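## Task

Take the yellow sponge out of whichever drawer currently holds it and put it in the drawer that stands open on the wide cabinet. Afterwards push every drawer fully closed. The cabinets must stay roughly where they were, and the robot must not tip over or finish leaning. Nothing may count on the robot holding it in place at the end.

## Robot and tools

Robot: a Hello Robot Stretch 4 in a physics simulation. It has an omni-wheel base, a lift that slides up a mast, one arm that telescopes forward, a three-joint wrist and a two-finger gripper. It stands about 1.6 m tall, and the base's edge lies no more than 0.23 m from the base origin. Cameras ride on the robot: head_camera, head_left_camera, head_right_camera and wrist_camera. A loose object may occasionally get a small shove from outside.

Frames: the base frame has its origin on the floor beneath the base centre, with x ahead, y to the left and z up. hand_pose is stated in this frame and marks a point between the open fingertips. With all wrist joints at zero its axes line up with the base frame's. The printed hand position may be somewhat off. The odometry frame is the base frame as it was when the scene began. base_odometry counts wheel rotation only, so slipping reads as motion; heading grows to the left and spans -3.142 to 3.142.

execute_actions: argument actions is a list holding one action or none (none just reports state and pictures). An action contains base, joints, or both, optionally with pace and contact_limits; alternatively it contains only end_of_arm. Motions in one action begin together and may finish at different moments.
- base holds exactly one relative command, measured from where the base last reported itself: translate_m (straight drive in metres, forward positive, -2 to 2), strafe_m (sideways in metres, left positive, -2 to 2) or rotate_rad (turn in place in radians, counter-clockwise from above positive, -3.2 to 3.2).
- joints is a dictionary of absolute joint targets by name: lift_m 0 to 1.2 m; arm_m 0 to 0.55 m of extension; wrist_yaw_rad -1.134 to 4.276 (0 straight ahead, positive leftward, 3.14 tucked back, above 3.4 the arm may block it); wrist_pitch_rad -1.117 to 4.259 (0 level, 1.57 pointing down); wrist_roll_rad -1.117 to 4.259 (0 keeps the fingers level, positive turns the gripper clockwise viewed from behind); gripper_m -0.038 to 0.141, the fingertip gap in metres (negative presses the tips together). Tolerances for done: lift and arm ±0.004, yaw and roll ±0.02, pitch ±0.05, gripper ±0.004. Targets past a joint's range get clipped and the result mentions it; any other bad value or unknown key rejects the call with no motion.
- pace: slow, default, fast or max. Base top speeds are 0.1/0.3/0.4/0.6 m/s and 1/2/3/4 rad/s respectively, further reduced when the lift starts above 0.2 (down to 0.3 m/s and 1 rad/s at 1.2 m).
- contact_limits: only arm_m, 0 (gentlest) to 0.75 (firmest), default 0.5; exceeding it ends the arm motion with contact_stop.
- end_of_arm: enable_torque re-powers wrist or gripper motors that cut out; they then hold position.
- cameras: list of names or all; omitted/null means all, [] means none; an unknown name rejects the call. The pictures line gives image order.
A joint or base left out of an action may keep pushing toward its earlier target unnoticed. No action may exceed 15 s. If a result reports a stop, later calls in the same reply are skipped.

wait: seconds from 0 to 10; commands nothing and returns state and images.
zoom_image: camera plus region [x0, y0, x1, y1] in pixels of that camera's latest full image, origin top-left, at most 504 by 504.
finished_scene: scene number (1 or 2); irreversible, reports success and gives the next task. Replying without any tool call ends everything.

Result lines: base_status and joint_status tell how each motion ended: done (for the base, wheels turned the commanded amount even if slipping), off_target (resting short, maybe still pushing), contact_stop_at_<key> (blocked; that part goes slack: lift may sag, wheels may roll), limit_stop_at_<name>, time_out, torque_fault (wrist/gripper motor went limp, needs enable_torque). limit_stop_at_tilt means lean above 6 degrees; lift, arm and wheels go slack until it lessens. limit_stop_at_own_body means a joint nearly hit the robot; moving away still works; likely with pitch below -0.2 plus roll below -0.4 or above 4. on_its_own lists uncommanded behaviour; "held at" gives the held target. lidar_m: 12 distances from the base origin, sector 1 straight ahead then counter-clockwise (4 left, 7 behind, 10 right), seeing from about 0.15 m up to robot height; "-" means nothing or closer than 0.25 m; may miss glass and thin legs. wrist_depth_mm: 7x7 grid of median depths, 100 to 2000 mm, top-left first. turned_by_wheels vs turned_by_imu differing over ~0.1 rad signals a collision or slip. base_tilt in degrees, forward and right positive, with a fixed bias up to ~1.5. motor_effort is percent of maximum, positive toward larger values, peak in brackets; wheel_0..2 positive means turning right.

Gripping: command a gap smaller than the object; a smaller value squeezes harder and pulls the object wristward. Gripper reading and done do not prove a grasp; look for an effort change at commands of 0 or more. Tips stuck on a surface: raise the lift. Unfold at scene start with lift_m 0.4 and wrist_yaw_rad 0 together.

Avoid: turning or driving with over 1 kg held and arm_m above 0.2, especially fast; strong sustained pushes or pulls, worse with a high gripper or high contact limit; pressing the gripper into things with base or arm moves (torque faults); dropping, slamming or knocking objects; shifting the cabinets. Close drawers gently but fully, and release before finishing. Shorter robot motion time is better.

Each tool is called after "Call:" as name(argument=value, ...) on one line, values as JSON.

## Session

Call:
execute_actions(actions=[])

Scene clock: 0.00 s.
base_odometry: x=+0.000 y=+0.000 heading=+0.000 (m, m, rad; odometry frame)
turned_by_wheels: +0.000 (rad since the last result)
turned_by_imu: +0.000 (rad since the last result)
base_tilt: forward=-0.7 right=-0.4 (deg)
lidar_m: 0.74 0.89 1.78 1.78 2.17 1.20 1.20 2.44 2.20 2.29 1.79 0.72
base_status: not commanded
joint_positions: lift_m=+0.206 arm_m=+0.003 wrist_yaw_rad=+3.071 wrist_pitch_rad=-0.005 wrist_roll_rad=+0.018 gripper_m=+0.057
joint_status: not commanded
motor_effort: lift_m=+21 arm_m=-1 wrist_yaw_rad=-2 wrist_pitch_rad=-5 wrist_roll_rad=+0 gripper_m=-3 wheel_0=+1 wheel_1=+0 wheel_2=-1 (%)
hand_pose: x=-0.1080 y=+0.1076 z=+0.3856 quat_wxyz=(+0.035, +0.003, +0.009, +0.999) (m; base frame)
wrist_depth_mm: 135 138 - - - - 1921 / 106 138 - - - - 1921 / 110 137 - - - - 1983 / 126 146 - 1397 - - 1921 / - - - 1708 - - 1983 / 1537 1537 196 1618 202 1576 1618 / 1025 917 1025 160 960 1025 1060
pictures: head_camera, head_left_camera, head_right_camera, wrist_camera
Images, in order (width x height): head_camera 420x560, head_left_camera 420x672, head_right_camera 420x672, wrist_camera 616x392.

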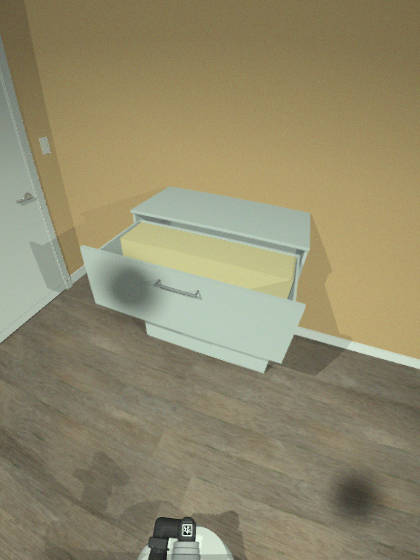

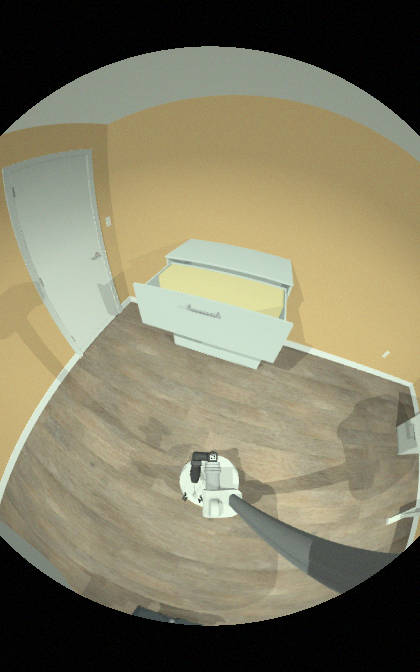

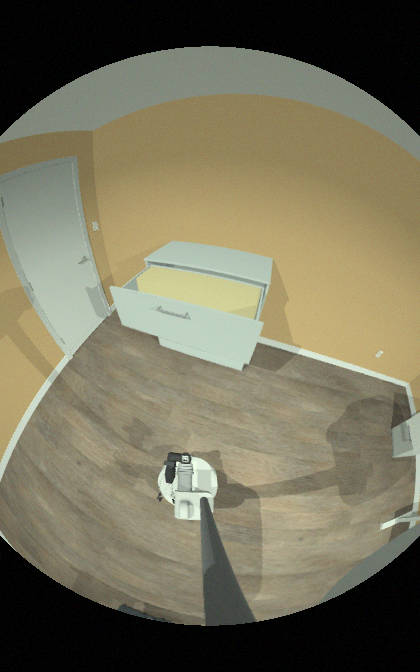

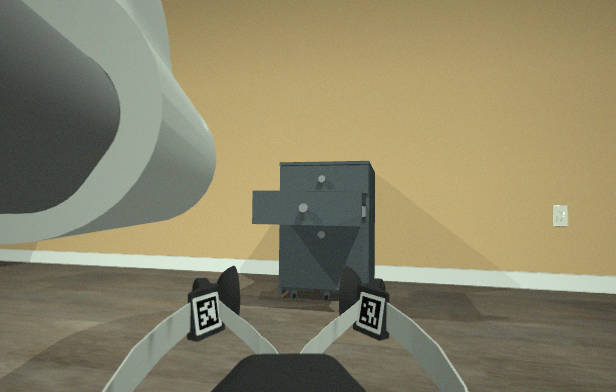

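Call:
execute_actions(actions=[{"base":{"rotate_rad":2.8},"joints":{"lift_m":0.85,"wrist_yaw_rad":0,"wrist_pitch_rad":1.57,"gripper_m":0.12},"pace":"fast"}])

Scene clock: 3.30 s.
base_odometry: x=+0.000 y=+0.000 heading=+2.800 (m, m, rad; odometry frame)
turned_by_wheels: +2.800 (rad since the last result)
turned_by_imu: +2.828 (rad since the last result)
base_tilt: forward=-0.7 right=-0.2 (deg)
lidar_m: 1.19 1.27 2.21 2.15 2.22 1.65 0.73 0.76 1.08 1.79 1.87 2.21
base_status: done
joint_positions: lift_m=+0.850 arm_m=+0.003 wrist_yaw_rad=+0.000 wrist_pitch_rad=+1.570 wrist_roll_rad=+0.018 gripper_m=+0.120
joint_status: all done
motor_effort: lift_m=+25(27) arm_m=-1(1) wrist_yaw_rad=-2(7) wrist_pitch_rad=+1(4) wrist_roll_rad=+0(0) gripper_m=-1(2) wheel_0=-1(9) wheel_1=+0(9) wheel_2=+0(11) (%)
hand_pose: x=+0.1738 y=-0.0874 z=+0.7393 quat_wxyz=(+0.707, +0.006, +0.707, -0.006) (m; base frame)
wrist_depth_mm: 946 960 976 976 1008 1008 1008 / 946 946 960 976 991 976 1025 / 931 946 960 960 976 976 1008 / 931 946 946 976 976 991 991 / 931 960 741 750 976 976 1008 / 931 206 741 750 198 976 991 / 931 931 741 139 976 991 991
pictures: head_camera, head_left_camera, head_right_camera, wrist_camera
Images, in order (width x height): head_camera 420x560, head_left_camera 420x672, head_right_camera 420x672, wrist_camera 616x392.

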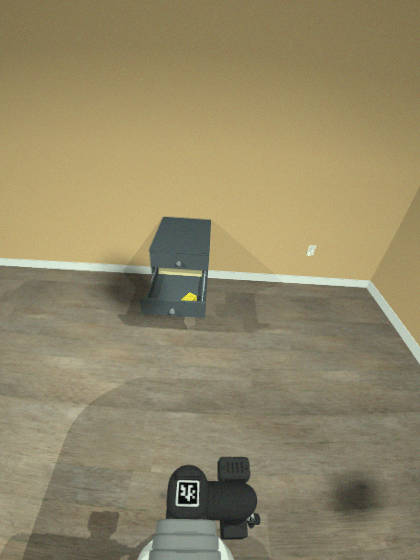

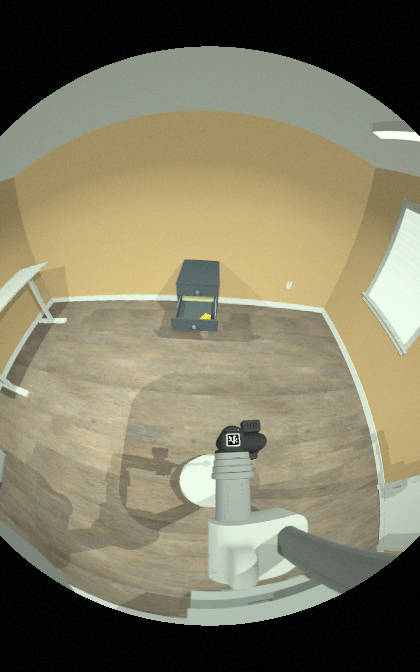

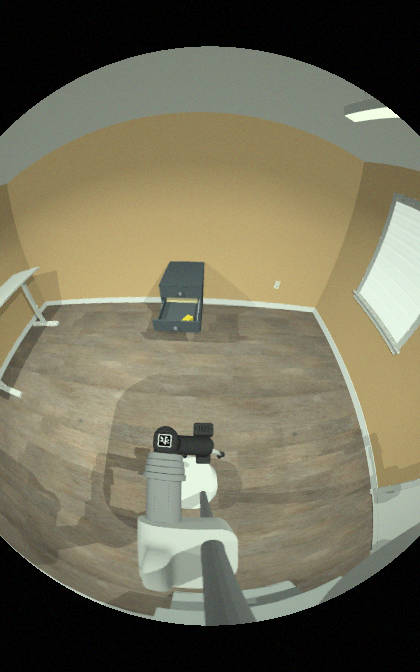

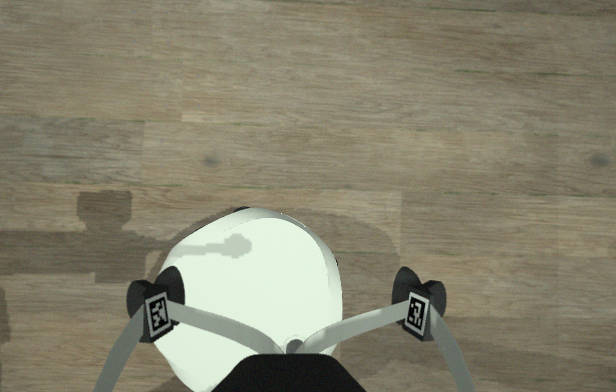

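Call:
execute_actions(actions=[{"base":{"rotate_rad":-0.06}}], cameras=[])

Call:
execute_actions(actions=[{"base":{"translate_m":0.62},"joints":{"arm_m":0.5},"pace":"fast"}], cameras=[])

Call:
execute_actions(actions=[{"base":{"strafe_m":0.17},"pace":"fast"}], cameras=["head_camera","wrist_camera"])

Scene clock: 5.17 s.
base_odometry: x=+0.000 y=+0.000 heading=+2.741 (m, m, rad; odometry frame)
turned_by_wheels: -0.059 (rad since the last result)
turned_by_imu: -0.061 (rad since the last result)
base_tilt: forward=-0.8 right=-0.3 (deg)
lidar_m: 1.21 1.24 2.26 2.17 2.29 1.70 0.73 0.76 1.03 1.79 1.88 2.22
base_status: done
joint_positions: lift_m=+0.850 arm_m=+0.003 wrist_yaw_rad=+0.000 wrist_pitch_rad=+1.570 wrist_roll_rad=+0.018 gripper_m=+0.120
joint_status: not commanded
motor_effort: lift_m=+25(25) arm_m=-1(1) wrist_yaw_rad=-2(3) wrist_pitch_rad=+0(0) wrist_roll_rad=+0(0) gripper_m=-3(1) wheel_0=+4(5) wheel_1=+2(3) wheel_2=+3(4) (%)
hand_pose: x=+0.1738 y=-0.0874 z=+0.7393 quat_wxyz=(+0.707, +0.006, +0.707, -0.006) (m; base frame)
wrist_depth_mm: 946 960 960 976 991 991 1008 / 946 960 960 976 991 1008 1008 / 946 931 960 960 976 991 1008 / 946 946 946 960 976 991 1008 / 931 931 741 750 960 976 1008 / 931 206 741 741 198 991 991 / 931 931 741 140 976 976 991
pictures: none
No camera images: the call's "cameras" was empty. Leave "cameras" out to get every camera's image.

Scene clock: 8.20 s.
base_odometry: x=-0.571 y=+0.242 heading=+2.741 (m, m, rad; odometry frame)
turned_by_wheels: +0.000 (rad since the last result)
turned_by_imu: -0.001 (rad since the last result)
base_tilt: forward=-0.7 right=-0.3 (deg)
lidar_m: 0.58 0.59 2.03 2.16 2.50 2.34 1.35 1.41 1.87 1.73 1.81 1.59
base_status: done
joint_positions: lift_m=+0.850 arm_m=+0.499 wrist_yaw_rad=+0.000 wrist_pitch_rad=+1.570 wrist_roll_rad=+0.018 gripper_m=+0.120
joint_status: all done
motor_effort: lift_m=+24(25) arm_m=+4(6) wrist_yaw_rad=-3(0) wrist_pitch_rad=+2(1) wrist_roll_rad=+0(1) gripper_m=-1(3) wheel_0=+2(7) wheel_1=+1(7) wheel_2=+0(13) (%)
hand_pose: x=+0.6705 y=-0.0874 z=+0.7393 quat_wxyz=(+0.707, +0.006, +0.707, -0.006) (m; base frame)
wrist_depth_mm: 439 442 574 991 991 1008 1008 / 564 564 699 976 991 1008 1025 / 554 564 960 991 976 991 1008 / 559 564 960 976 991 976 1025 / 554 559 946 960 976 976 991 / 504 207 960 960 198 991 1008 / 946 946 946 139 976 991 1008
pictures: none
No camera images: the call's "cameras" was empty. Leave "cameras" out to get every camera's image.

Scene clock: 9.80 s.
base_odometry: x=-0.637 y=+0.085 heading=+2.741 (m, m, rad; odometry frame)
turned_by_wheels: +0.000 (rad since the last result)
turned_by_imu: -0.001 (rad since the last result)
base_tilt: forward=-0.5 right=-0.2 (deg)
lidar_m: 0.55 0.58 2.07 1.99 2.36 2.36 1.39 1.43 2.06 1.89 1.99 1.58
base_status: done
joint_positions: lift_m=+0.850 arm_m=+0.499 wrist_yaw_rad=+0.000 wrist_pitch_rad=+1.570 wrist_roll_rad=+0.018 gripper_m=+0.120
joint_status: not commanded
motor_effort: lift_m=+24(25) arm_m=+4(4) wrist_yaw_rad=-3(3) wrist_pitch_rad=+2(1) wrist_roll_rad=+0(0) gripper_m=+1(5) wheel_0=-1(12) wheel_1=-2(12) wheel_2=+0(3) (%)
hand_pose: x=+0.6705 y=-0.0874 z=+0.7393 quat_wxyz=(+0.707, +0.006, +0.707, -0.006) (m; base frame)
wrist_depth_mm: 430 407 436 442 976 991 1008 / 931 564 564 580 976 991 1008 / 931 559 580 574 976 991 991 / 931 559 564 574 976 991 1008 / 917 559 569 569 976 991 1008 / 931 206 459 960 199 991 1008 / 931 946 946 140 976 976 991
pictures: head_camera, wrist_camera
Images, in order (width x height): head_camera 420x560, wrist_camera 616x392.

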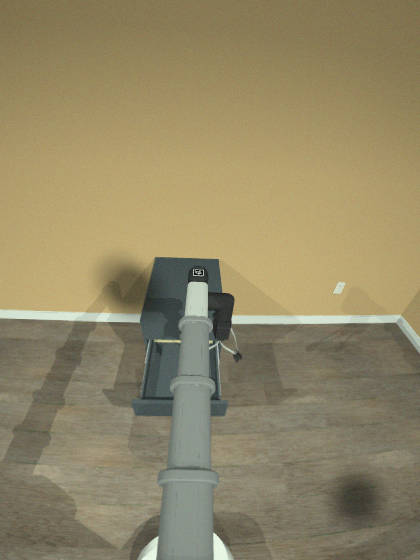

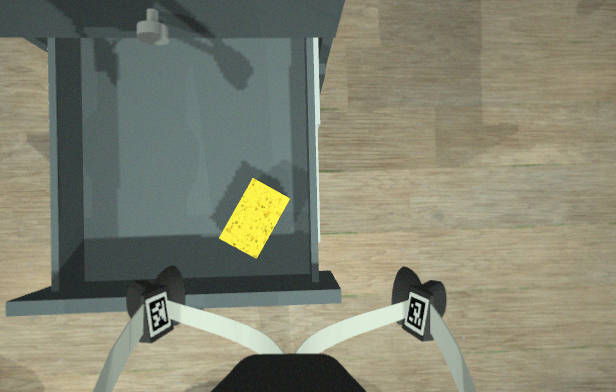

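Call:
execute_actions(actions=[{"base":{"strafe_m":0.065},"joints":{"arm_m":0.52,"wrist_roll_rad":0.5,"lift_m":0.7,"gripper_m":0.09}}], cameras=["wrist_camera"])

Scene clock: 12.80 s.
base_odometry: x=-0.663 y=+0.025 heading=+2.740 (m, m, rad; odometry frame)
turned_by_wheels: +0.000 (rad since the last result)
turned_by_imu: -0.001 (rad since the last result)
base_tilt: forward=-0.8 right=-0.3 (deg)
lidar_m: 0.56 0.60 2.04 1.92 2.30 2.35 1.39 1.43 2.15 2.00 2.07 0.61
base_status: done
joint_positions: lift_m=+0.700 arm_m=+0.519 wrist_yaw_rad=+0.000 wrist_pitch_rad=+1.570 wrist_roll_rad=+0.500 gripper_m=+0.090
joint_status: all done
motor_effort: lift_m=+14(22) arm_m=+4(3) wrist_yaw_rad=-2(3) wrist_pitch_rad=+1(1) wrist_roll_rad=+1(9) gripper_m=-1(4) wheel_0=-1(10) wheel_1=-1(8) wheel_2=+0(0) (%)
hand_pose: x=+0.6904 y=-0.0874 z=+0.5902 quat_wxyz=(+0.685, +0.175, +0.685, -0.175) (m; base frame)
wrist_depth_mm: 250 415 424 820 831 831 866 / 410 415 421 424 831 842 854 / 410 415 421 421 831 854 866 / 407 415 418 421 831 842 854 / 407 413 418 379 427 831 866 / 382 413 211 421 198 842 842 / 375 407 413 154 820 831 842
pictures: wrist_camera
Images, in order (width x height): wrist_camera 616x392.

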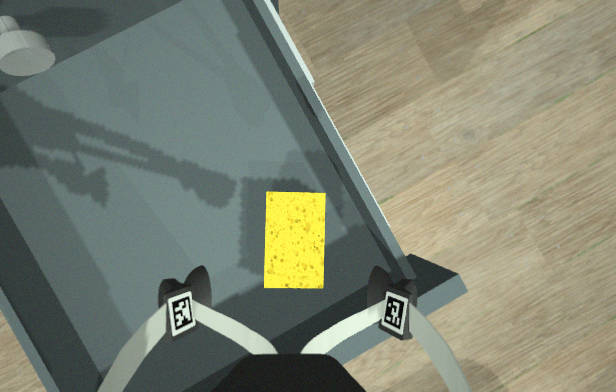

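Call:
execute_actions(actions=[{"joints":{"lift_m":0.54}}], cameras=["wrist_camera"])

Call:
execute_actions(actions=[{"joints":{"gripper_m":0.01}}], cameras=[])

Call:
execute_actions(actions=[{"joints":{"lift_m":0.75}}], cameras=["wrist_camera","head_camera"])

Scene clock: 15.57 s.
base_odometry: x=-0.663 y=+0.025 heading=+2.740 (m, m, rad; odometry frame)
turned_by_wheels: +0.000 (rad since the last result)
turned_by_imu: -0.001 (rad since the last result)
base_tilt: forward=-0.6 right=-0.4 (deg)
lidar_m: 0.56 0.59 2.04 1.90 2.31 2.36 1.37 1.44 2.14 2.00 2.07 0.58
base_status: not commanded
joint_positions: lift_m=+0.540 arm_m=+0.519 wrist_yaw_rad=+0.000 wrist_pitch_rad=+1.570 wrist_roll_rad=+0.500 gripper_m=+0.090
joint_status: all done
motor_effort: lift_m=+14(14) arm_m=+4(4) wrist_yaw_rad=-2(2) wrist_pitch_rad=+1(1) wrist_roll_rad=+1(1) gripper_m=-1(1) wheel_0=-1(1) wheel_1=-1(1) wheel_2=+0(0) (%)
hand_pose: x=+0.6904 y=-0.0874 z=+0.4302 quat_wxyz=(+0.685, +0.175, +0.685, -0.175) (m; base frame)
wrist_depth_mm: 256 259 262 251 668 683 691 / 254 257 260 264 661 676 676 / 255 258 260 264 264 676 683 / 254 257 259 219 263 676 676 / 253 256 258 217 265 668 683 / 253 254 210 216 198 234 668 / 253 254 258 154 240 193 175
pictures: wrist_camera
Images, in order (width x height): wrist_camera 616x392.

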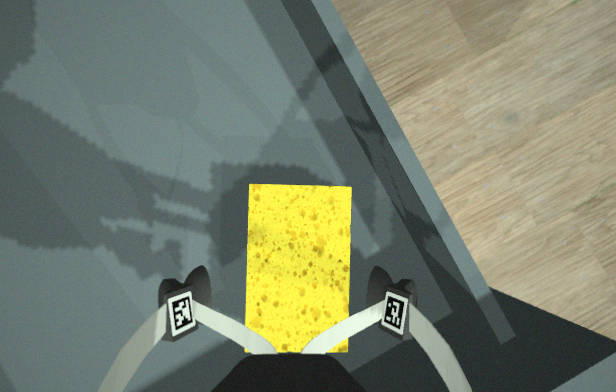

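Scene clock: 17.17 s.
base_odometry: x=-0.663 y=+0.025 heading=+2.740 (m, m, rad; odometry frame)
turned_by_wheels: +0.000 (rad since the last result)
turned_by_imu: -0.001 (rad since the last result)
base_tilt: forward=-0.6 right=-0.3 (deg)
lidar_m: 0.56 0.58 2.03 1.92 2.31 2.38 1.39 1.43 2.14 1.99 2.05 0.58
base_status: not commanded
joint_positions: lift_m=+0.540 arm_m=+0.519 wrist_yaw_rad=+0.000 wrist_pitch_rad=+1.570 wrist_roll_rad=+0.500 gripper_m=+0.010
joint_status: all done
motor_effort: lift_m=+14(14) arm_m=+4(4) wrist_yaw_rad=-2(2) wrist_pitch_rad=+0(1) wrist_roll_rad=+1(1) gripper_m=-15(19) wheel_0=-1(1) wheel_1=-2(2) wheel_2=+0(0) (%)
hand_pose: x=+0.6904 y=-0.0874 z=+0.4302 quat_wxyz=(+0.685, +0.175, +0.685, -0.175) (m; base frame)
wrist_depth_mm: 255 259 262 250 676 683 683 / 255 259 260 264 661 676 683 / 255 257 262 265 264 676 683 / 253 256 259 205 264 668 676 / 254 255 259 204 265 676 676 / 252 255 198 203 185 224 676 / 253 254 257 202 234 184 175
pictures: none
No camera images: the call's "cameras" was empty. Leave "cameras" out to get every camera's image.

Scene clock: 19.13 s.
base_odometry: x=-0.663 y=+0.025 heading=+2.740 (m, m, rad; odometry frame)
turned_by_wheels: +0.000 (rad since the last result)
turned_by_imu: -0.001 (rad since the last result)
base_tilt: forward=-0.7 right=-0.3 (deg)
lidar_m: 0.54 0.60 2.06 1.90 2.30 2.37 1.39 1.44 2.13 1.99 2.07 0.62
base_status: not commanded
joint_positions: lift_m=+0.750 arm_m=+0.519 wrist_yaw_rad=+0.000 wrist_pitch_rad=+1.570 wrist_roll_rad=+0.500 gripper_m=+0.010
joint_status: all done
motor_effort: lift_m=+25(26) arm_m=+4(4) wrist_yaw_rad=-2(2) wrist_pitch_rad=+0(1) wrist_roll_rad=+1(1) gripper_m=-19(19) wheel_0=-1(1) wheel_1=-1(2) wheel_2=+0(0) (%)
hand_pose: x=+0.6904 y=-0.0874 z=+0.6393 quat_wxyz=(+0.685, +0.175, +0.685, -0.175) (m; base frame)
wrist_depth_mm: 264 314 466 878 891 891 904 / 300 466 469 878 878 891 917 / 455 466 469 469 878 891 904 / 455 459 466 205 866 891 904 / 445 459 466 204 477 891 904 / 445 455 198 204 186 891 891 / 831 427 415 202 866 866 891
pictures: head_camera, wrist_camera
Images, in order (width x height): head_camera 420x560, wrist_camera 616x392.

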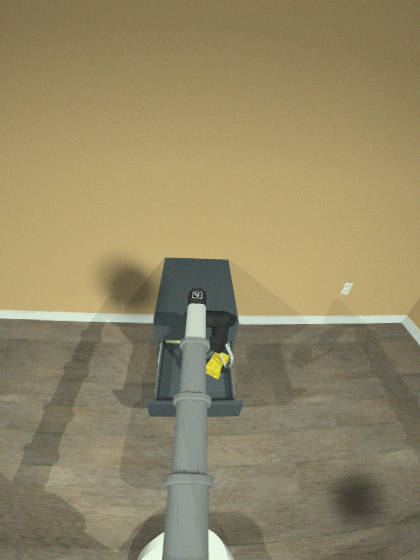

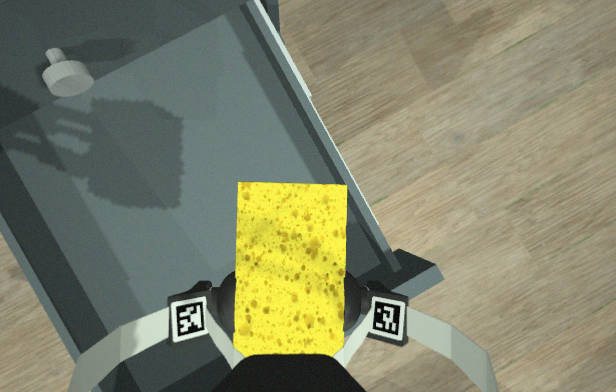

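Call:
execute_actions(actions=[{"joints":{"arm_m":0.02,"wrist_yaw_rad":1.57,"wrist_pitch_rad":0,"wrist_roll_rad":0}}], cameras=[])

Call:
execute_actions(actions=[{"base":{"translate_m":0.1},"joints":{"lift_m":0.24}}], cameras=["head_camera"])

Call:
execute_actions(actions=[{"joints":{"arm_m":0.55},"contact_limits":{"arm_m":0.25},"pace":"slow"}], cameras=["head_camera"])

Scene clock: 22.83 s.
base_odometry: x=-0.663 y=+0.025 heading=+2.740 (m, m, rad; odometry frame)
turned_by_wheels: +0.000 (rad since the last result)
turned_by_imu: -0.001 (rad since the last result)
base_tilt: forward=-0.7 right=-0.3 (deg)
lidar_m: 0.56 0.36 0.34 1.90 2.31 2.36 1.41 1.44 2.14 1.99 2.06 0.61
base_status: not commanded
joint_positions: lift_m=+0.750 arm_m=+0.021 wrist_yaw_rad=+1.570 wrist_pitch_rad=+0.003 wrist_roll_rad=+0.000 gripper_m=+0.010
joint_status: all done
motor_effort: lift_m=+25(25) arm_m=-5(5) wrist_yaw_rad=-1(5) wrist_pitch_rad=-8(10) wrist_roll_rad=+0(6) gripper_m=-19(18) wheel_0=-1(1) wheel_1=-2(1) wheel_2=+0(0) (%)
hand_pose: x=+0.2793 y=+0.2884 z=+0.9269 quat_wxyz=(+0.707, -0.001, +0.001, +0.707) (m; base frame)
wrist_depth_mm: - - - - - - 1576 / - - - - - - 1537 / - - - - - - 1576 / - - - 205 - - 1499 / - - - 204 - - 1464 / - - 198 204 186 - 1499 / - 1921 - 202 - 1808 1499
pictures: none
No camera images: the call's "cameras" was empty. Leave "cameras" out to get every camera's image.

Scene clock: 25.83 s.
base_odometry: x=-0.755 y=+0.064 heading=+2.741 (m, m, rad; odometry frame)
turned_by_wheels: +0.000 (rad since the last result)
turned_by_imu: -0.001 (rad since the last result)
base_tilt: forward=-0.6 right=-0.3 (deg)
lidar_m: 0.43 0.38 0.38 1.93 2.34 2.48 1.49 1.55 2.12 1.99 2.06 0.48
base_status: done
joint_positions: lift_m=+0.240 arm_m=+0.021 wrist_yaw_rad=+1.570 wrist_pitch_rad=+0.003 wrist_roll_rad=+0.000 gripper_m=+0.010
joint_status: all done
motor_effort: lift_m=+14(24) arm_m=-4(4) wrist_yaw_rad=-1(2) wrist_pitch_rad=-7(7) wrist_roll_rad=+0(0) gripper_m=-20(18) wheel_0=+3(8) wheel_1=+0(4) wheel_2=+0(9) (%)
hand_pose: x=+0.2793 y=+0.2884 z=+0.4179 quat_wxyz=(+0.707, -0.001, +0.001, +0.707) (m; base frame)
wrist_depth_mm: - - - - - - 1430 / - - - - - 1983 1430 / - - - - - - 1397 / - - - 205 - 1921 1430 / - - - 204 - 1983 1397 / 1576 1576 198 203 185 1661 1366 / 1025 917 946 202 1025 976 1118
pictures: head_camera
Images, in order (width x height): head_camera 420x560.

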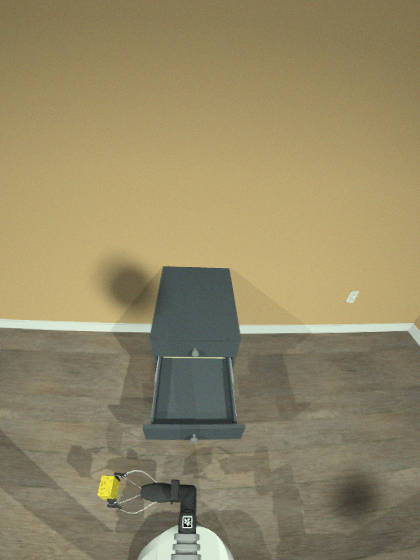

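Scene clock: 31.80 s.
base_odometry: x=-0.755 y=+0.064 heading=+2.741 (m, m, rad; odometry frame)
turned_by_wheels: +0.000 (rad since the last result)
turned_by_imu: -0.001 (rad since the last result)
base_tilt: forward=-0.6 right=-0.3 (deg)
lidar_m: 0.79 1.44 1.91 1.91 2.39 2.47 1.49 1.52 2.14 1.99 2.07 1.48
base_status: not commanded
joint_positions: lift_m=+0.240 arm_m=+0.509 wrist_yaw_rad=+1.580 wrist_pitch_rad=+0.003 wrist_roll_rad=+0.000 gripper_m=+0.010
joint_status: arm_m contact_stop (moved +0.488 of +0.529)
on_its_own: arm_m is slack since a contact_stop (your +0.550 is given up); wrist_yaw_rad is at rest, and its effort (-29) is outside its rest range (-13 to +13)
motor_effort: lift_m=+15(15) arm_m=+0(18) wrist_yaw_rad=-29(44) wrist_pitch_rad=-8(13) wrist_roll_rad=+0(2) gripper_m=-21(27) wheel_0=+3(3) wheel_1=+2(7) wheel_2=-1(14) (%)
contact_limits: arm_m 0.25
hand_pose: x=+0.7648 y=+0.2892 z=+0.4177 quat_wxyz=(+0.704, -0.001, +0.001, +0.710) (m; base frame)
wrist_depth_mm: - - - - - 122 - / - - - - - 118 - / - - - - - 121 - / - - - 207 1983 120 - / - - - 205 1983 119 - / 1537 1430 199 204 187 118 - / 960 931 201 202 1008 113 -
pictures: head_camera
Images, in order (width x height): head_camera 420x560.

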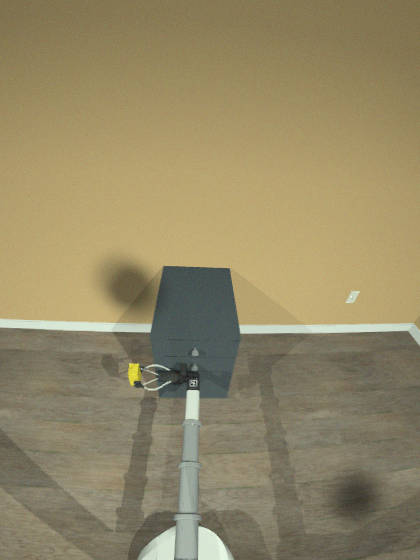

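Call:
execute_actions(actions=[{"joints":{"arm_m":0.02},"pace":"fast"}], cameras=["head_camera"])

Call:
execute_actions(actions=[{"base":{"rotate_rad":3.11},"pace":"fast"}], cameras=[])

Call:
execute_actions(actions=[{"base":{"strafe_m":0.7},"joints":{"lift_m":1.19,"wrist_yaw_rad":0,"wrist_pitch_rad":1.57},"pace":"fast"}], cameras=[])

Call:
execute_actions(actions=[{"base":{"translate_m":0.75},"pace":"fast"}], cameras=["head_camera","head_left_camera"])

Scene clock: 35.27 s.
base_odometry: x=-0.755 y=+0.064 heading=+2.741 (m, m, rad; odometry frame)
turned_by_wheels: +0.000 (rad since the last result)
turned_by_imu: -0.001 (rad since the last result)
base_tilt: forward=-0.6 right=-0.3 (deg)
lidar_m: 0.79 0.40 0.38 1.90 2.38 2.46 1.50 1.55 2.15 1.98 2.06 1.48
base_status: not commanded
joint_positions: lift_m=+0.240 arm_m=+0.021 wrist_yaw_rad=+1.570 wrist_pitch_rad=+0.003 wrist_roll_rad=+0.000 gripper_m=+0.010
joint_status: all done
motor_effort: lift_m=+15(14) arm_m=-4(3) wrist_yaw_rad=-3(29) wrist_pitch_rad=-7(8) wrist_roll_rad=+0(1) gripper_m=-19(21) wheel_0=+3(3) wheel_1=+1(2) wheel_2=-2(2) (%)
hand_pose: x=+0.2793 y=+0.2884 z=+0.4178 quat_wxyz=(+0.707, -0.001, +0.001, +0.707) (m; base frame)
wrist_depth_mm: - - - - - - 1430 / - - - - - 1983 1430 / - - - - - 1983 1430 / - - - 205 - 1983 1430 / - - - 204 - 1983 1430 / 1576 1576 198 204 185 1708 1397 / 1042 917 960 202 1008 976 1118
pictures: head_camera
Images, in order (width x height): head_camera 420x560.

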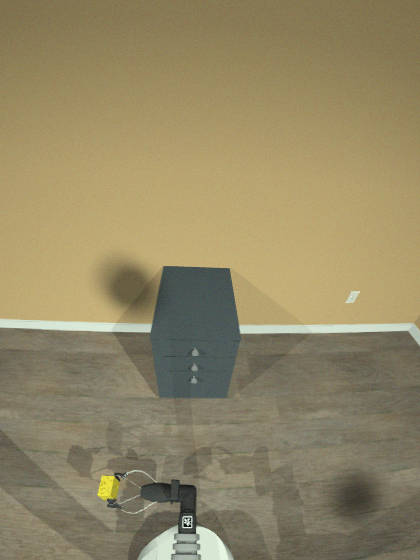

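Scene clock: 37.60 s.
base_odometry: x=-0.755 y=+0.064 heading=-0.433 (m, m, rad; odometry frame)
turned_by_wheels: +3.110 (rad since the last result)
turned_by_imu: +3.142 (rad since the last result)
base_tilt: forward=-0.7 right=-0.2 (deg)
lidar_m: 1.49 0.40 0.37 1.97 2.05 1.49 0.79 1.43 1.91 1.94 2.00 2.46
base_status: done
joint_positions: lift_m=+0.240 arm_m=+0.021 wrist_yaw_rad=+1.570 wrist_pitch_rad=+0.003 wrist_roll_rad=+0.000 gripper_m=+0.010
joint_status: not commanded
motor_effort: lift_m=+16(16) arm_m=-5(5) wrist_yaw_rad=-1(1) wrist_pitch_rad=-7(7) wrist_roll_rad=+0(0) gripper_m=-17(18) wheel_0=-1(11) wheel_1=+2(10) wheel_2=-1(13) (%)
hand_pose: x=+0.2793 y=+0.2884 z=+0.4177 quat_wxyz=(+0.707, -0.001, +0.001, +0.707) (m; base frame)
wrist_depth_mm: 1863 1863 1983 - - - - / 1863 1921 - 1983 - - - / 1863 1863 1983 1983 - - - / 1863 1863 1921 205 - - - / 1863 1983 1921 204 - - - / 1537 1576 198 204 185 1708 1708 / 1008 917 946 202 1025 960 1118
pictures: none
No camera images: the call's "cameras" was empty. Leave "cameras" out to get every camera's image.

Scene clock: 41.07 s.
base_odometry: x=-0.461 y=+0.700 heading=-0.433 (m, m, rad; odometry frame)
turned_by_wheels: +0.000 (rad since the last result)
turned_by_imu: -0.002 (rad since the last result)
base_tilt: forward=-0.6 right=-0.3 (deg)
lidar_m: 1.41 1.93 1.38 1.24 1.29 1.52 1.42 0.97 1.15 2.66 2.99 1.50
base_status: done
joint_positions: lift_m=+1.190 arm_m=+0.021 wrist_yaw_rad=+0.000 wrist_pitch_rad=+1.570 wrist_roll_rad=+0.000 gripper_m=+0.010
joint_status: all done
motor_effort: lift_m=+25(27) arm_m=-4(4) wrist_yaw_rad=-2(8) wrist_pitch_rad=+1(4) wrist_roll_rad=+0(0) gripper_m=-19(18) wheel_0=+2(13) wheel_1=-1(14) wheel_2=+0(3) (%)
hand_pose: x=+0.1918 y=-0.0874 z=+1.0793 quat_wxyz=(+0.707, +0.000, +0.707, +0.000) (m; base frame)
wrist_depth_mm: 1281 1336 1308 1308 1336 1366 1397 / 1255 1281 1308 1336 1336 1336 1366 / 1281 1281 1308 1308 1336 1366 1366 / 1281 1281 1308 205 1308 1336 1366 / 1281 1255 1078 204 1308 1336 1366 / 1255 1281 198 202 185 1336 1336 / 1255 1281 1255 202 1308 1336 1336
pictures: none
No camera images: the call's "cameras" was empty. Leave "cameras" out to get every camera's image.

Scene clock: 45.03 s.
base_odometry: x=+0.220 y=+0.386 heading=-0.432 (m, m, rad; odometry frame)
turned_by_wheels: +0.000 (rad since the last result)
turned_by_imu: -0.002 (rad since the last result)
base_tilt: forward=-0.7 right=-0.4 (deg)
lidar_m: 0.65 0.69 1.39 1.33 1.37 1.76 2.18 1.68 2.84 2.62 2.35 0.71
base_status: done
joint_positions: lift_m=+1.190 arm_m=+0.021 wrist_yaw_rad=+0.000 wrist_pitch_rad=+1.570 wrist_roll_rad=+0.000 gripper_m=+0.010
joint_status: not commanded
motor_effort: lift_m=+24(25) arm_m=-4(4) wrist_yaw_rad=-2(2) wrist_pitch_rad=+2(1) wrist_roll_rad=+0(0) gripper_m=-19(17) wheel_0=+3(9) wheel_1=+1(6) wheel_2=+0(12) (%)
hand_pose: x=+0.1918 y=-0.0874 z=+1.0793 quat_wxyz=(+0.707, +0.000, +0.707, +0.000) (m; base frame)
wrist_depth_mm: 1281 1308 1308 1308 1308 1366 1366 / 1255 1308 1308 1336 1366 1366 1366 / 1281 1308 1281 1281 1308 1336 1336 / 1255 1281 1281 205 1336 1336 1397 / 1255 1281 1098 204 1336 1336 1336 / 1255 1281 197 203 185 1336 1366 / 1255 1255 1281 202 1308 1336 1336
pictures: head_camera, head_left_camera
Images, in order (width x height): head_camera 420x560, head_left_camera 420x672.

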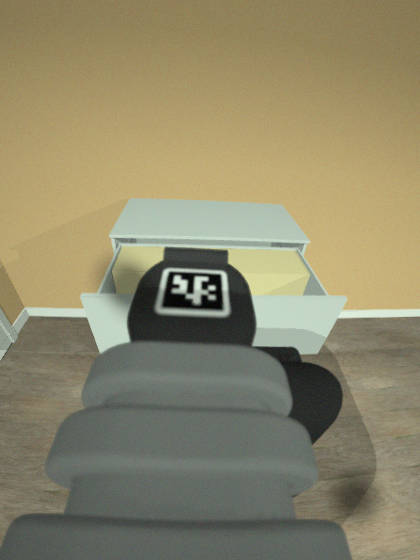

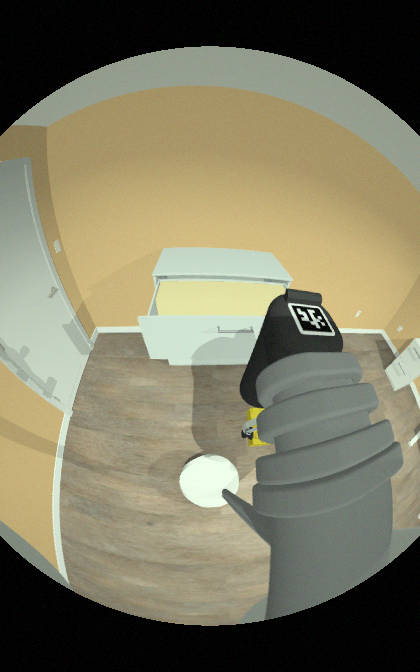

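Call:
execute_actions(actions=[{"base":{"translate_m":0.08},"joints":{"arm_m":0.55}}], cameras=["head_left_camera","wrist_camera"])

Scene clock: 48.10 s.
base_odometry: x=+0.292 y=+0.352 heading=-0.432 (m, m, rad; odometry frame)
turned_by_wheels: +0.000 (rad since the last result)
turned_by_imu: -0.001 (rad since the last result)
base_tilt: forward=-0.7 right=-0.3 (deg)
lidar_m: 0.57 0.62 1.40 1.34 1.37 1.76 2.26 1.74 2.80 2.67 2.20 0.64
base_status: done
joint_positions: lift_m=+1.190 arm_m=+0.549 wrist_yaw_rad=+0.000 wrist_pitch_rad=+1.570 wrist_roll_rad=+0.000 gripper_m=+0.010
joint_status: all done
motor_effort: lift_m=+24(24) arm_m=+4(5) wrist_yaw_rad=-3(2) wrist_pitch_rad=+2(1) wrist_roll_rad=+0(0) gripper_m=-18(16) wheel_0=+3(9) wheel_1=+2(6) wheel_2=-1(10) (%)
hand_pose: x=+0.7204 y=-0.0874 z=+1.0793 quat_wxyz=(+0.707, +0.000, +0.707, +0.000) (m; base frame)
wrist_depth_mm: 338 343 347 349 357 359 364 / 338 342 345 349 353 355 359 / 342 355 368 387 402 418 445 / 580 580 580 205 597 609 539 / 569 580 585 204 603 603 539 / 492 480 197 203 185 433 427 / 317 285 286 202 294 297 309
pictures: head_left_camera, wrist_camera
Images, in order (width x height): head_left_camera 420x672, wrist_camera 616x392.

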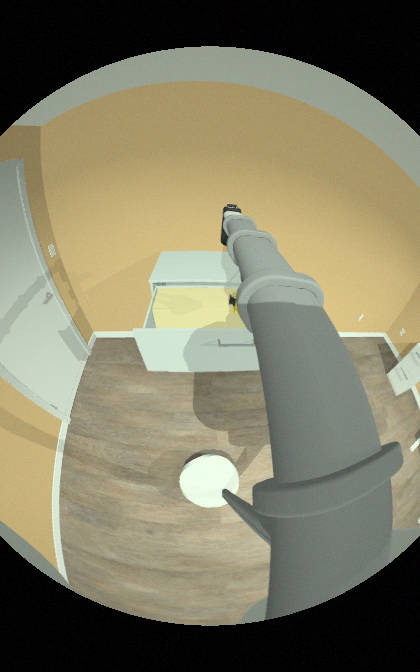

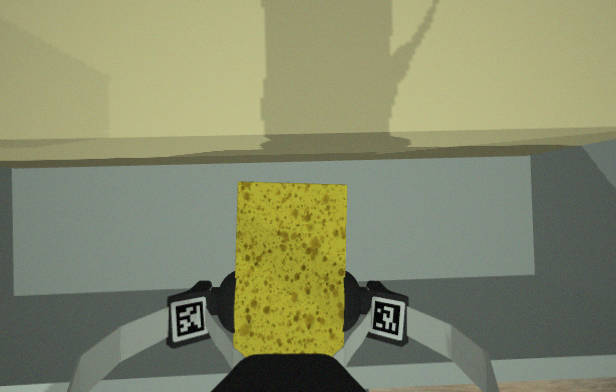

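Call:
execute_actions(actions=[{"joints":{"lift_m":0.92},"contact_limits":{},"pace":"default"}], cameras=["head_camera","wrist_camera"])

action 0: "contact_limits" must be an object like {"arm_m": 0.15}; or leave it out

Call:
execute_actions(actions=[{"joints":{"lift_m":0.92}}], cameras=["head_camera","wrist_camera"])

Scene clock: 51.80 s.
base_odometry: x=+0.292 y=+0.352 heading=-0.432 (m, m, rad; odometry frame)
turned_by_wheels: +0.000 (rad since the last result)
turned_by_imu: -0.001 (rad since the last result)
base_tilt: forward=-0.8 right=-0.2 (deg)
lidar_m: 0.57 0.61 1.38 1.33 1.38 1.77 2.10 1.76 2.83 2.66 2.22 0.63
base_status: not commanded
joint_positions: lift_m=+0.920 arm_m=+0.549 wrist_yaw_rad=+0.000 wrist_pitch_rad=+1.570 wrist_roll_rad=+0.000 gripper_m=+0.010
joint_status: all done
motor_effort: lift_m=+14(21) arm_m=+4(4) wrist_yaw_rad=-2(2) wrist_pitch_rad=+1(1) wrist_roll_rad=+0(0) gripper_m=-18(17) wheel_0=+3(3) wheel_1=+1(1) wheel_2=-1(1) (%)
hand_pose: x=+0.7204 y=-0.0874 z=+0.8102 quat_wxyz=(+0.707, +0.000, +0.707, +0.000) (m; base frame)
wrist_depth_mm: 131 132 134 136 138 141 143 / 189 193 197 202 206 211 216 / 312 315 319 324 327 330 334 / 312 315 317 205 327 329 332 / 312 315 319 204 325 329 332 / 310 312 197 203 185 329 332 / 309 272 277 203 278 257 287
pictures: head_camera, wrist_camera
Images, in order (width x height): head_camera 420x560, wrist_camera 616x392.

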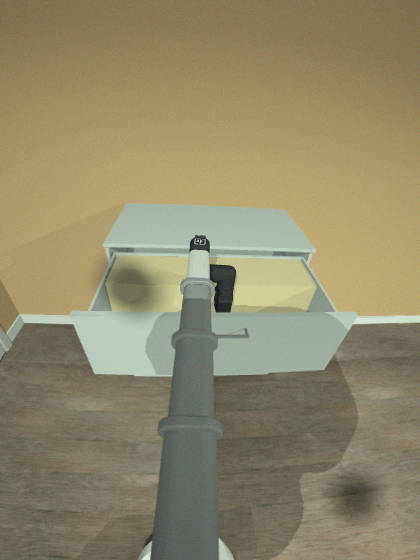

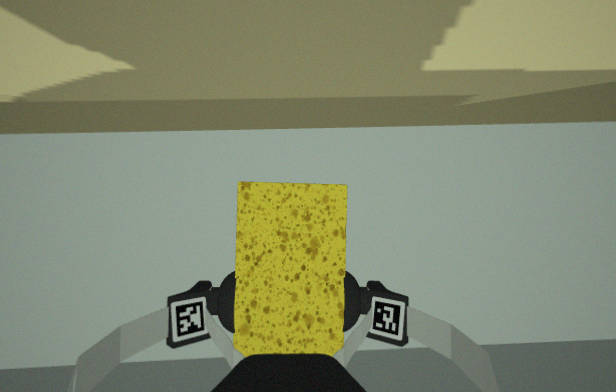

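Call:
execute_actions(actions=[{"joints":{"lift_m":0.89},"pace":"slow"}], cameras=[])

Call:
execute_actions(actions=[{"joints":{"gripper_m":0.08}}], cameras=[])

Call:
execute_actions(actions=[{"joints":{"lift_m":1.15}}], cameras=["wrist_camera"])

Call:
execute_actions(actions=[{"joints":{"arm_m":0.1,"wrist_yaw_rad":1.57,"wrist_pitch_rad":0,"gripper_m":0.0}}], cameras=[])

Call:
execute_actions(actions=[{"joints":{"lift_m":0.64},"base":{"strafe_m":-0.05}}], cameras=["head_camera"])

Call:
execute_actions(actions=[{"joints":{"arm_m":0.55},"contact_limits":{"arm_m":0.5},"pace":"slow"}], cameras=["head_camera","head_left_camera"])

Scene clock: 54.13 s.
base_odometry: x=+0.292 y=+0.352 heading=-0.432 (m, m, rad; odometry frame)
turned_by_wheels: +0.000 (rad since the last result)
turned_by_imu: -0.001 (rad since the last result)
base_tilt: forward=-0.6 right=-0.4 (deg)
lidar_m: 0.57 0.60 1.39 1.33 1.38 1.77 2.09 1.75 2.80 2.66 2.20 0.62
base_status: not commanded
joint_positions: lift_m=+0.890 arm_m=+0.549 wrist_yaw_rad=+0.000 wrist_pitch_rad=+1.570 wrist_roll_rad=+0.000 gripper_m=+0.010
joint_status: all done
motor_effort: lift_m=+14(13) arm_m=+4(4) wrist_yaw_rad=-2(2) wrist_pitch_rad=+1(2) wrist_roll_rad=+0(0) gripper_m=-20(18) wheel_0=+3(3) wheel_1=+1(1) wheel_2=-1(1) (%)
hand_pose: x=+0.7204 y=-0.0874 z=+0.7802 quat_wxyz=(+0.707, +0.000, +0.707, +0.000) (m; base frame)
wrist_depth_mm: 131 132 134 136 138 141 143 / 189 193 196 201 205 211 216 / 285 287 291 294 297 300 303 / 285 287 289 205 296 300 301 / 283 287 287 204 296 297 301 / 282 285 198 203 185 298 301 / 283 272 276 202 277 257 287
pictures: none
No camera images: the call's "cameras" was empty. Leave "cameras" out to get every camera's image.

Scene clock: 55.63 s.
base_odometry: x=+0.292 y=+0.352 heading=-0.432 (m, m, rad; odometry frame)
turned_by_wheels: +0.000 (rad since the last result)
turned_by_imu: -0.001 (rad since the last result)
base_tilt: forward=-0.5 right=-0.3 (deg)
lidar_m: 0.57 0.61 1.39 1.33 1.38 1.78 2.11 1.73 2.81 2.62 2.21 0.63
base_status: not commanded
joint_positions: lift_m=+0.890 arm_m=+0.549 wrist_yaw_rad=+0.000 wrist_pitch_rad=+1.570 wrist_roll_rad=+0.000 gripper_m=+0.080
joint_status: all done
motor_effort: lift_m=+13(13) arm_m=+4(4) wrist_yaw_rad=-2(2) wrist_pitch_rad=+0(1) wrist_roll_rad=+0(1) gripper_m=-3(18) wheel_0=+3(3) wheel_1=+1(1) wheel_2=-1(1) (%)
hand_pose: x=+0.7204 y=-0.0874 z=+0.7802 quat_wxyz=(+0.707, +0.000, +0.707, +0.000) (m; base frame)
wrist_depth_mm: 131 132 134 136 138 141 143 / 190 193 196 200 206 211 216 / 285 286 290 294 297 298 303 / 283 286 290 291 297 300 301 / 283 287 289 248 296 297 303 / 282 285 209 248 203 298 301 / 282 283 286 155 286 290 287
pictures: none
No camera images: the call's "cameras" was empty. Leave "cameras" out to get every camera's image.

Scene clock: 57.77 s.
base_odometry: x=+0.292 y=+0.352 heading=-0.432 (m, m, rad; odometry frame)
turned_by_wheels: +0.000 (rad since the last result)
turned_by_imu: -0.001 (rad since the last result)
base_tilt: forward=-0.6 right=-0.1 (deg)
lidar_m: 0.57 0.61 1.39 1.34 1.38 1.77 2.09 1.77 2.81 2.66 2.22 0.62
base_status: not commanded
joint_positions: lift_m=+1.150 arm_m=+0.549 wrist_yaw_rad=+0.000 wrist_pitch_rad=+1.570 wrist_roll_rad=+0.000 gripper_m=+0.080
joint_status: all done
motor_effort: lift_m=+25(27) arm_m=+4(4) wrist_yaw_rad=-3(2) wrist_pitch_rad=+1(1) wrist_roll_rad=+0(0) gripper_m=-4(1) wheel_0=+3(3) wheel_1=+2(1) wheel_2=-1(1) (%)
hand_pose: x=+0.7204 y=-0.0874 z=+1.0393 quat_wxyz=(+0.707, +0.000, +0.707, +0.000) (m; base frame)
wrist_depth_mm: 298 303 306 310 312 315 320 / 300 303 304 309 314 317 319 / 343 355 368 384 404 421 442 / 530 539 544 549 554 564 539 / 535 544 544 544 554 564 539 / 496 477 209 459 203 433 424 / 317 289 304 155 285 290 289
pictures: wrist_camera
Images, in order (width x height): wrist_camera 616x392.

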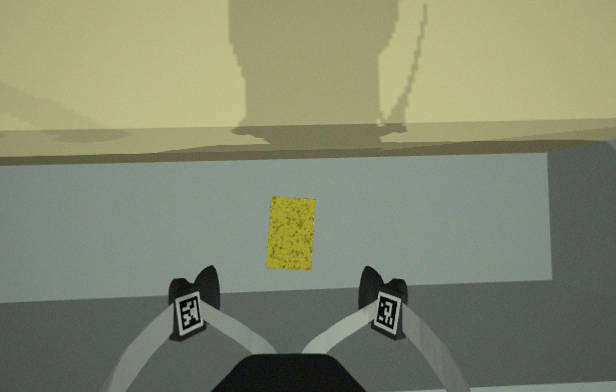

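Scene clock: 60.17 s.
base_odometry: x=+0.292 y=+0.352 heading=-0.432 (m, m, rad; odometry frame)
turned_by_wheels: +0.000 (rad since the last result)
turned_by_imu: -0.001 (rad since the last result)
base_tilt: forward=-0.6 right=-0.2 (deg)
lidar_m: 0.57 0.61 1.41 1.32 1.35 1.75 2.12 1.75 2.81 2.64 2.22 0.63
base_status: not commanded
joint_positions: lift_m=+1.150 arm_m=+0.101 wrist_yaw_rad=+1.570 wrist_pitch_rad=+0.003 wrist_roll_rad=+0.000 gripper_m=+0.000
joint_status: all done
motor_effort: lift_m=+25(25) arm_m=-4(6) wrist_yaw_rad=-1(6) wrist_pitch_rad=-7(10) wrist_roll_rad=+0(0) gripper_m=-4(10) wheel_0=+3(3) wheel_1=+2(1) wheel_2=-1(1) (%)
hand_pose: x=+0.3593 y=+0.2884 z=+1.3270 quat_wxyz=(+0.707, -0.001, +0.001, +0.707) (m; base frame)
wrist_depth_mm: 1255 1281 1281 1308 1336 1397 1366 / 1229 1281 1308 1308 1336 1397 1397 / 1255 1255 1308 1308 1366 1366 1397 / 1229 1255 1308 1336 1336 1366 1397 / 1229 1281 1281 1308 1308 1366 1366 / 1229 1255 188 200 1336 1366 1336 / 1229 1255 1281 1281 732 1397 1336
pictures: none
No camera images: the call's "cameras" was empty. Leave "cameras" out to get every camera's image.

Scene clock: 63.17 s.
base_odometry: x=+0.271 y=+0.307 heading=-0.432 (m, m, rad; odometry frame)
turned_by_wheels: +0.000 (rad since the last result)
turned_by_imu: -0.001 (rad since the last result)
base_tilt: forward=-0.8 right=-0.4 (deg)
lidar_m: 0.56 0.61 1.44 1.39 1.42 1.87 1.80 1.72 2.73 2.60 2.19 0.64
base_status: done
joint_positions: lift_m=+0.640 arm_m=+0.101 wrist_yaw_rad=+1.570 wrist_pitch_rad=+0.003 wrist_roll_rad=+0.000 gripper_m=+0.000
joint_status: all done
motor_effort: lift_m=+14(21) arm_m=-4(4) wrist_yaw_rad=-1(1) wrist_pitch_rad=-6(6) wrist_roll_rad=+0(0) gripper_m=-4(5) wheel_0=+0(10) wheel_1=+1(8) wheel_2=+0(1) (%)
hand_pose: x=+0.3593 y=+0.2884 z=+0.8179 quat_wxyz=(+0.707, -0.001, +0.001, +0.707) (m; base frame)
wrist_depth_mm: 1308 1308 1336 1397 1397 1430 1397 / 1281 1308 1336 1397 1430 1397 330 / 1281 1308 1336 1366 1397 1430 329 / 1281 1308 1336 1366 1397 1397 327 / 1308 1308 1366 1366 1397 1430 325 / 1281 1255 189 201 1366 1464 325 / 1255 1281 1366 1336 759 1430 322
pictures: head_camera
Images, in order (width x height): head_camera 420x560.

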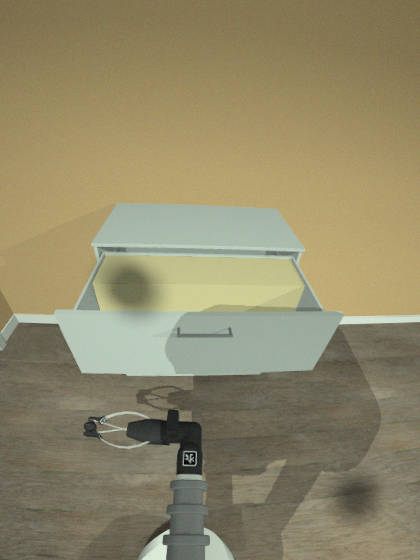

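Scene clock: 68.93 s.
base_odometry: x=+0.271 y=+0.307 heading=-0.432 (m, m, rad; odometry frame)
turned_by_wheels: +0.000 (rad since the last result)
turned_by_imu: -0.002 (rad since the last result)
base_tilt: forward=-0.6 right=-0.3 (deg)
lidar_m: 0.82 0.87 1.45 1.39 1.43 1.87 1.79 1.73 2.73 2.62 2.22 0.87
base_status: not commanded
joint_positions: lift_m=+0.640 arm_m=+0.549 wrist_yaw_rad=+1.577 wrist_pitch_rad=+0.002 wrist_roll_rad=+0.000 gripper_m=+0.000
joint_status: all done
on_its_own: wrist_yaw_rad is at rest, and its effort (-20) is outside its rest range (-13 to +13)
motor_effort: lift_m=+14(14) arm_m=+6(13) wrist_yaw_rad=-20(52) wrist_pitch_rad=-5(7) wrist_roll_rad=-1(0) gripper_m=-7(8) wheel_0=+3(2) wheel_1=+3(5) wheel_2=-3(9) (%)
contact_limits: arm_m 0.5
hand_pose: x=+0.8056 y=+0.2890 z=+0.8180 quat_wxyz=(+0.705, -0.001, +0.001, +0.709) (m; base frame)
wrist_depth_mm: 1308 1308 1336 1336 156 106 - / 1308 1336 1366 1366 153 105 - / 1336 1336 1336 1366 152 107 - / 1308 1336 1336 1366 150 - - / 1308 1336 1366 1366 148 - - / 1308 1336 187 200 147 - - / 1281 1308 1336 178 138 - -
pictures: head_camera, head_left_camera
Images, in order (width x height): head_camera 420x560, head_left_camera 420x672.

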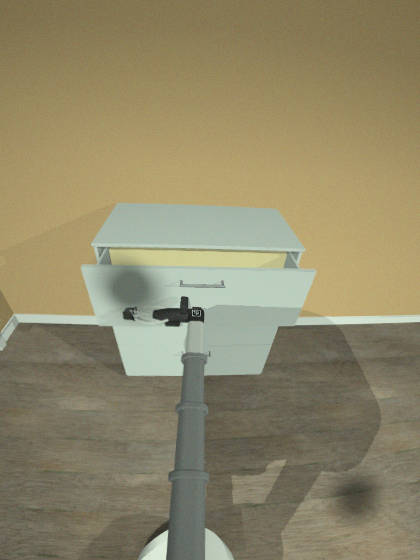

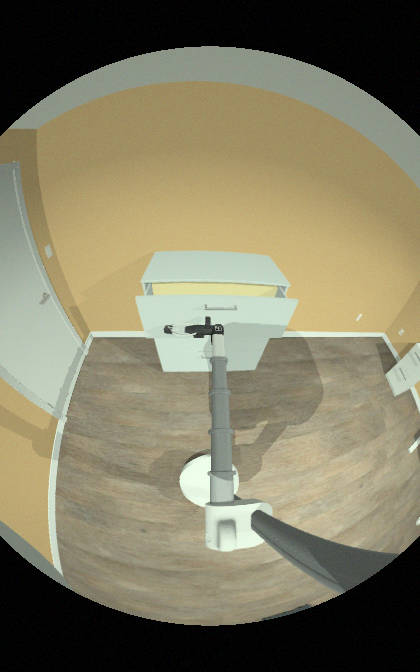

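Call:
execute_actions(actions=[{"base":{"translate_m":0.2},"joints":{"arm_m":0.3,"wrist_yaw_rad":1.9}}], cameras=[])

Call:
execute_actions(actions=[{"joints":{"arm_m":0.55},"contact_limits":{"arm_m":0.5},"pace":"slow"}], cameras=["head_camera","head_left_camera"])

Scene clock: 71.80 s.
base_odometry: x=+0.453 y=+0.223 heading=-0.432 (m, m, rad; odometry frame)
turned_by_wheels: +0.000 (rad since the last result)
turned_by_imu: -0.001 (rad since the last result)
base_tilt: forward=-0.7 right=-0.3 (deg)
lidar_m: 0.62 0.65 1.47 1.37 1.44 1.90 1.94 1.97 2.71 2.65 1.91 0.66
base_status: done
joint_positions: lift_m=+0.640 arm_m=+0.301 wrist_yaw_rad=+1.900 wrist_pitch_rad=+0.002 wrist_roll_rad=+0.000 gripper_m=+0.000
joint_status: all done
motor_effort: lift_m=+14(14) arm_m=-5(3) wrist_yaw_rad=-2(13) wrist_pitch_rad=-5(6) wrist_roll_rad=+0(0) gripper_m=-3(7) wheel_0=+3(9) wheel_1=+0(5) wheel_2=+0(10) (%)
hand_pose: x=+0.4611 y=+0.3013 z=+0.8180 quat_wxyz=(+0.582, -0.001, +0.001, +0.813) (m; base frame)
wrist_depth_mm: 1708 1618 1464 1366 1336 1281 294 / 1661 1618 1499 1366 1336 1229 270 / 1756 1618 1499 1366 1308 1229 266 / 1661 1576 1499 1366 1336 1255 267 / 1708 1576 1499 1366 1336 1255 264 / 1661 1576 188 200 1281 1229 264 / 1661 1537 1430 1366 707 1229 264
pictures: none
No camera images: the call's "cameras" was empty. Leave "cameras" out to get every camera's image.

Scene clock: 75.07 s.
base_odometry: x=+0.453 y=+0.223 heading=-0.432 (m, m, rad; odometry frame)
turned_by_wheels: +0.000 (rad since the last result)
turned_by_imu: +0.010 (rad since the last result)
base_tilt: forward=-0.4 right=-0.3 (deg)
lidar_m: 0.75 0.81 1.44 1.39 1.45 1.89 1.94 1.98 2.69 2.63 1.92 0.83
base_status: not commanded
joint_positions: lift_m=+0.640 arm_m=+0.516 wrist_yaw_rad=+1.900 wrist_pitch_rad=+0.002 wrist_roll_rad=+0.000 gripper_m=+0.000
joint_status: arm_m contact_stop (moved +0.215 of +0.249)
on_its_own: arm_m is slack since a contact_stop (your +0.550 is given up)
motor_effort: lift_m=+17(17) arm_m=+0(20) wrist_yaw_rad=-2(16) wrist_pitch_rad=-6(8) wrist_roll_rad=+0(0) gripper_m=-5(1) wheel_0=+1(3) wheel_1=+0(6) wheel_2=+0(17) (%)
contact_limits: arm_m 0.5
hand_pose: x=+0.6760 y=+0.3013 z=+0.8178 quat_wxyz=(+0.582, -0.001, +0.001, +0.813) (m; base frame)
wrist_depth_mm: 1708 1618 1537 1366 1281 216 131 / 1756 1618 1499 1397 1336 213 129 / 1756 1618 1499 1366 1308 211 128 / 1708 1618 1464 1366 1281 208 128 / 1661 1576 1499 1397 1308 205 126 / 1661 1576 188 200 1308 203 126 / 1708 1576 1464 1308 715 189 125
pictures: head_camera, head_left_camera
Images, in order (width x height): head_camera 420x560, head_left_camera 420x672.

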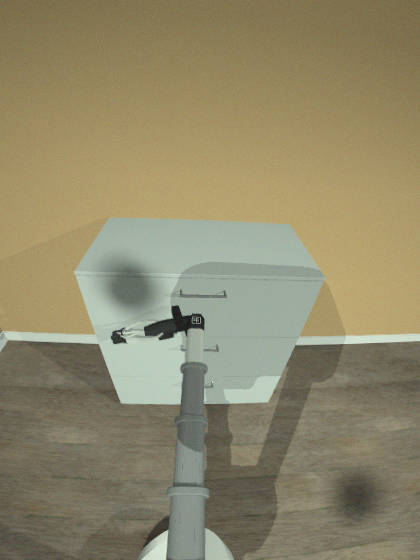

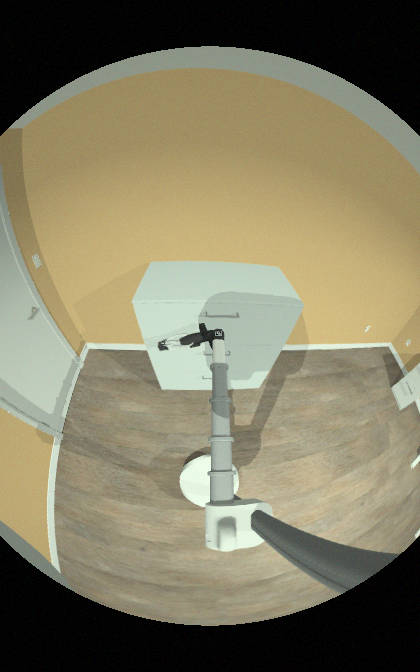

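Shut. Release and finish.

Call:
execute_actions(actions=[{"joints":{"arm_m":0.4},"pace":"fast"}], cameras=["head_camera"])

Call:
finished_scene(scene=2)

Scene clock: 76.97 s.
base_odometry: x=+0.453 y=+0.223 heading=-0.432 (m, m, rad; odometry frame)
turned_by_wheels: +0.000 (rad since the last result)
turned_by_imu: -0.001 (rad since the last result)
base_tilt: forward=-0.7 right=-0.2 (deg)
lidar_m: 0.73 0.81 1.46 1.38 1.44 1.90 1.93 1.96 2.69 2.63 1.91 0.82
base_status: not commanded
joint_positions: lift_m=+0.640 arm_m=+0.401 wrist_yaw_rad=+1.900 wrist_pitch_rad=+0.002 wrist_roll_rad=+0.000 gripper_m=+0.000
joint_status: all done
motor_effort: lift_m=+16(17) arm_m=-4(5) wrist_yaw_rad=-2(1) wrist_pitch_rad=-6(7) wrist_roll_rad=+0(0) gripper_m=-5(8) wheel_0=+1(1) wheel_1=+0(1) wheel_2=+0(0) (%)
hand_pose: x=+0.5611 y=+0.3013 z=+0.8178 quat_wxyz=(+0.582, -0.001, +0.001, +0.813) (m; base frame)
wrist_depth_mm: 1756 1576 1537 1397 1308 1255 1205 / 1708 1576 1499 1397 1308 1229 1205 / 1708 1576 1499 1397 1336 1281 1205 / 1661 1618 1499 1366 1281 1229 1182 / 1708 1618 1464 1397 1308 1205 1182 / 1661 1576 188 200 1281 1229 1205 / 1708 1576 1430 1308 707 1205 1182
pictures: head_camera
Images, in order (width x height): head_camera 420x560.

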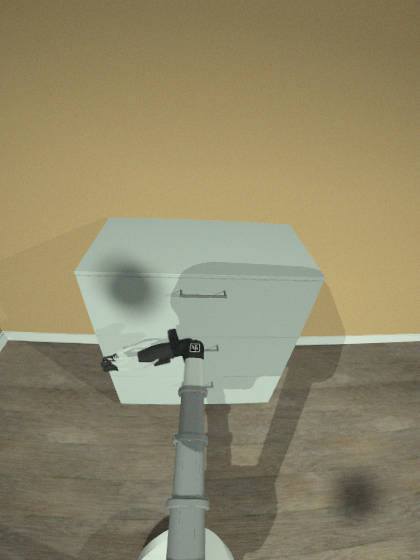

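The scene is finished: the task was done.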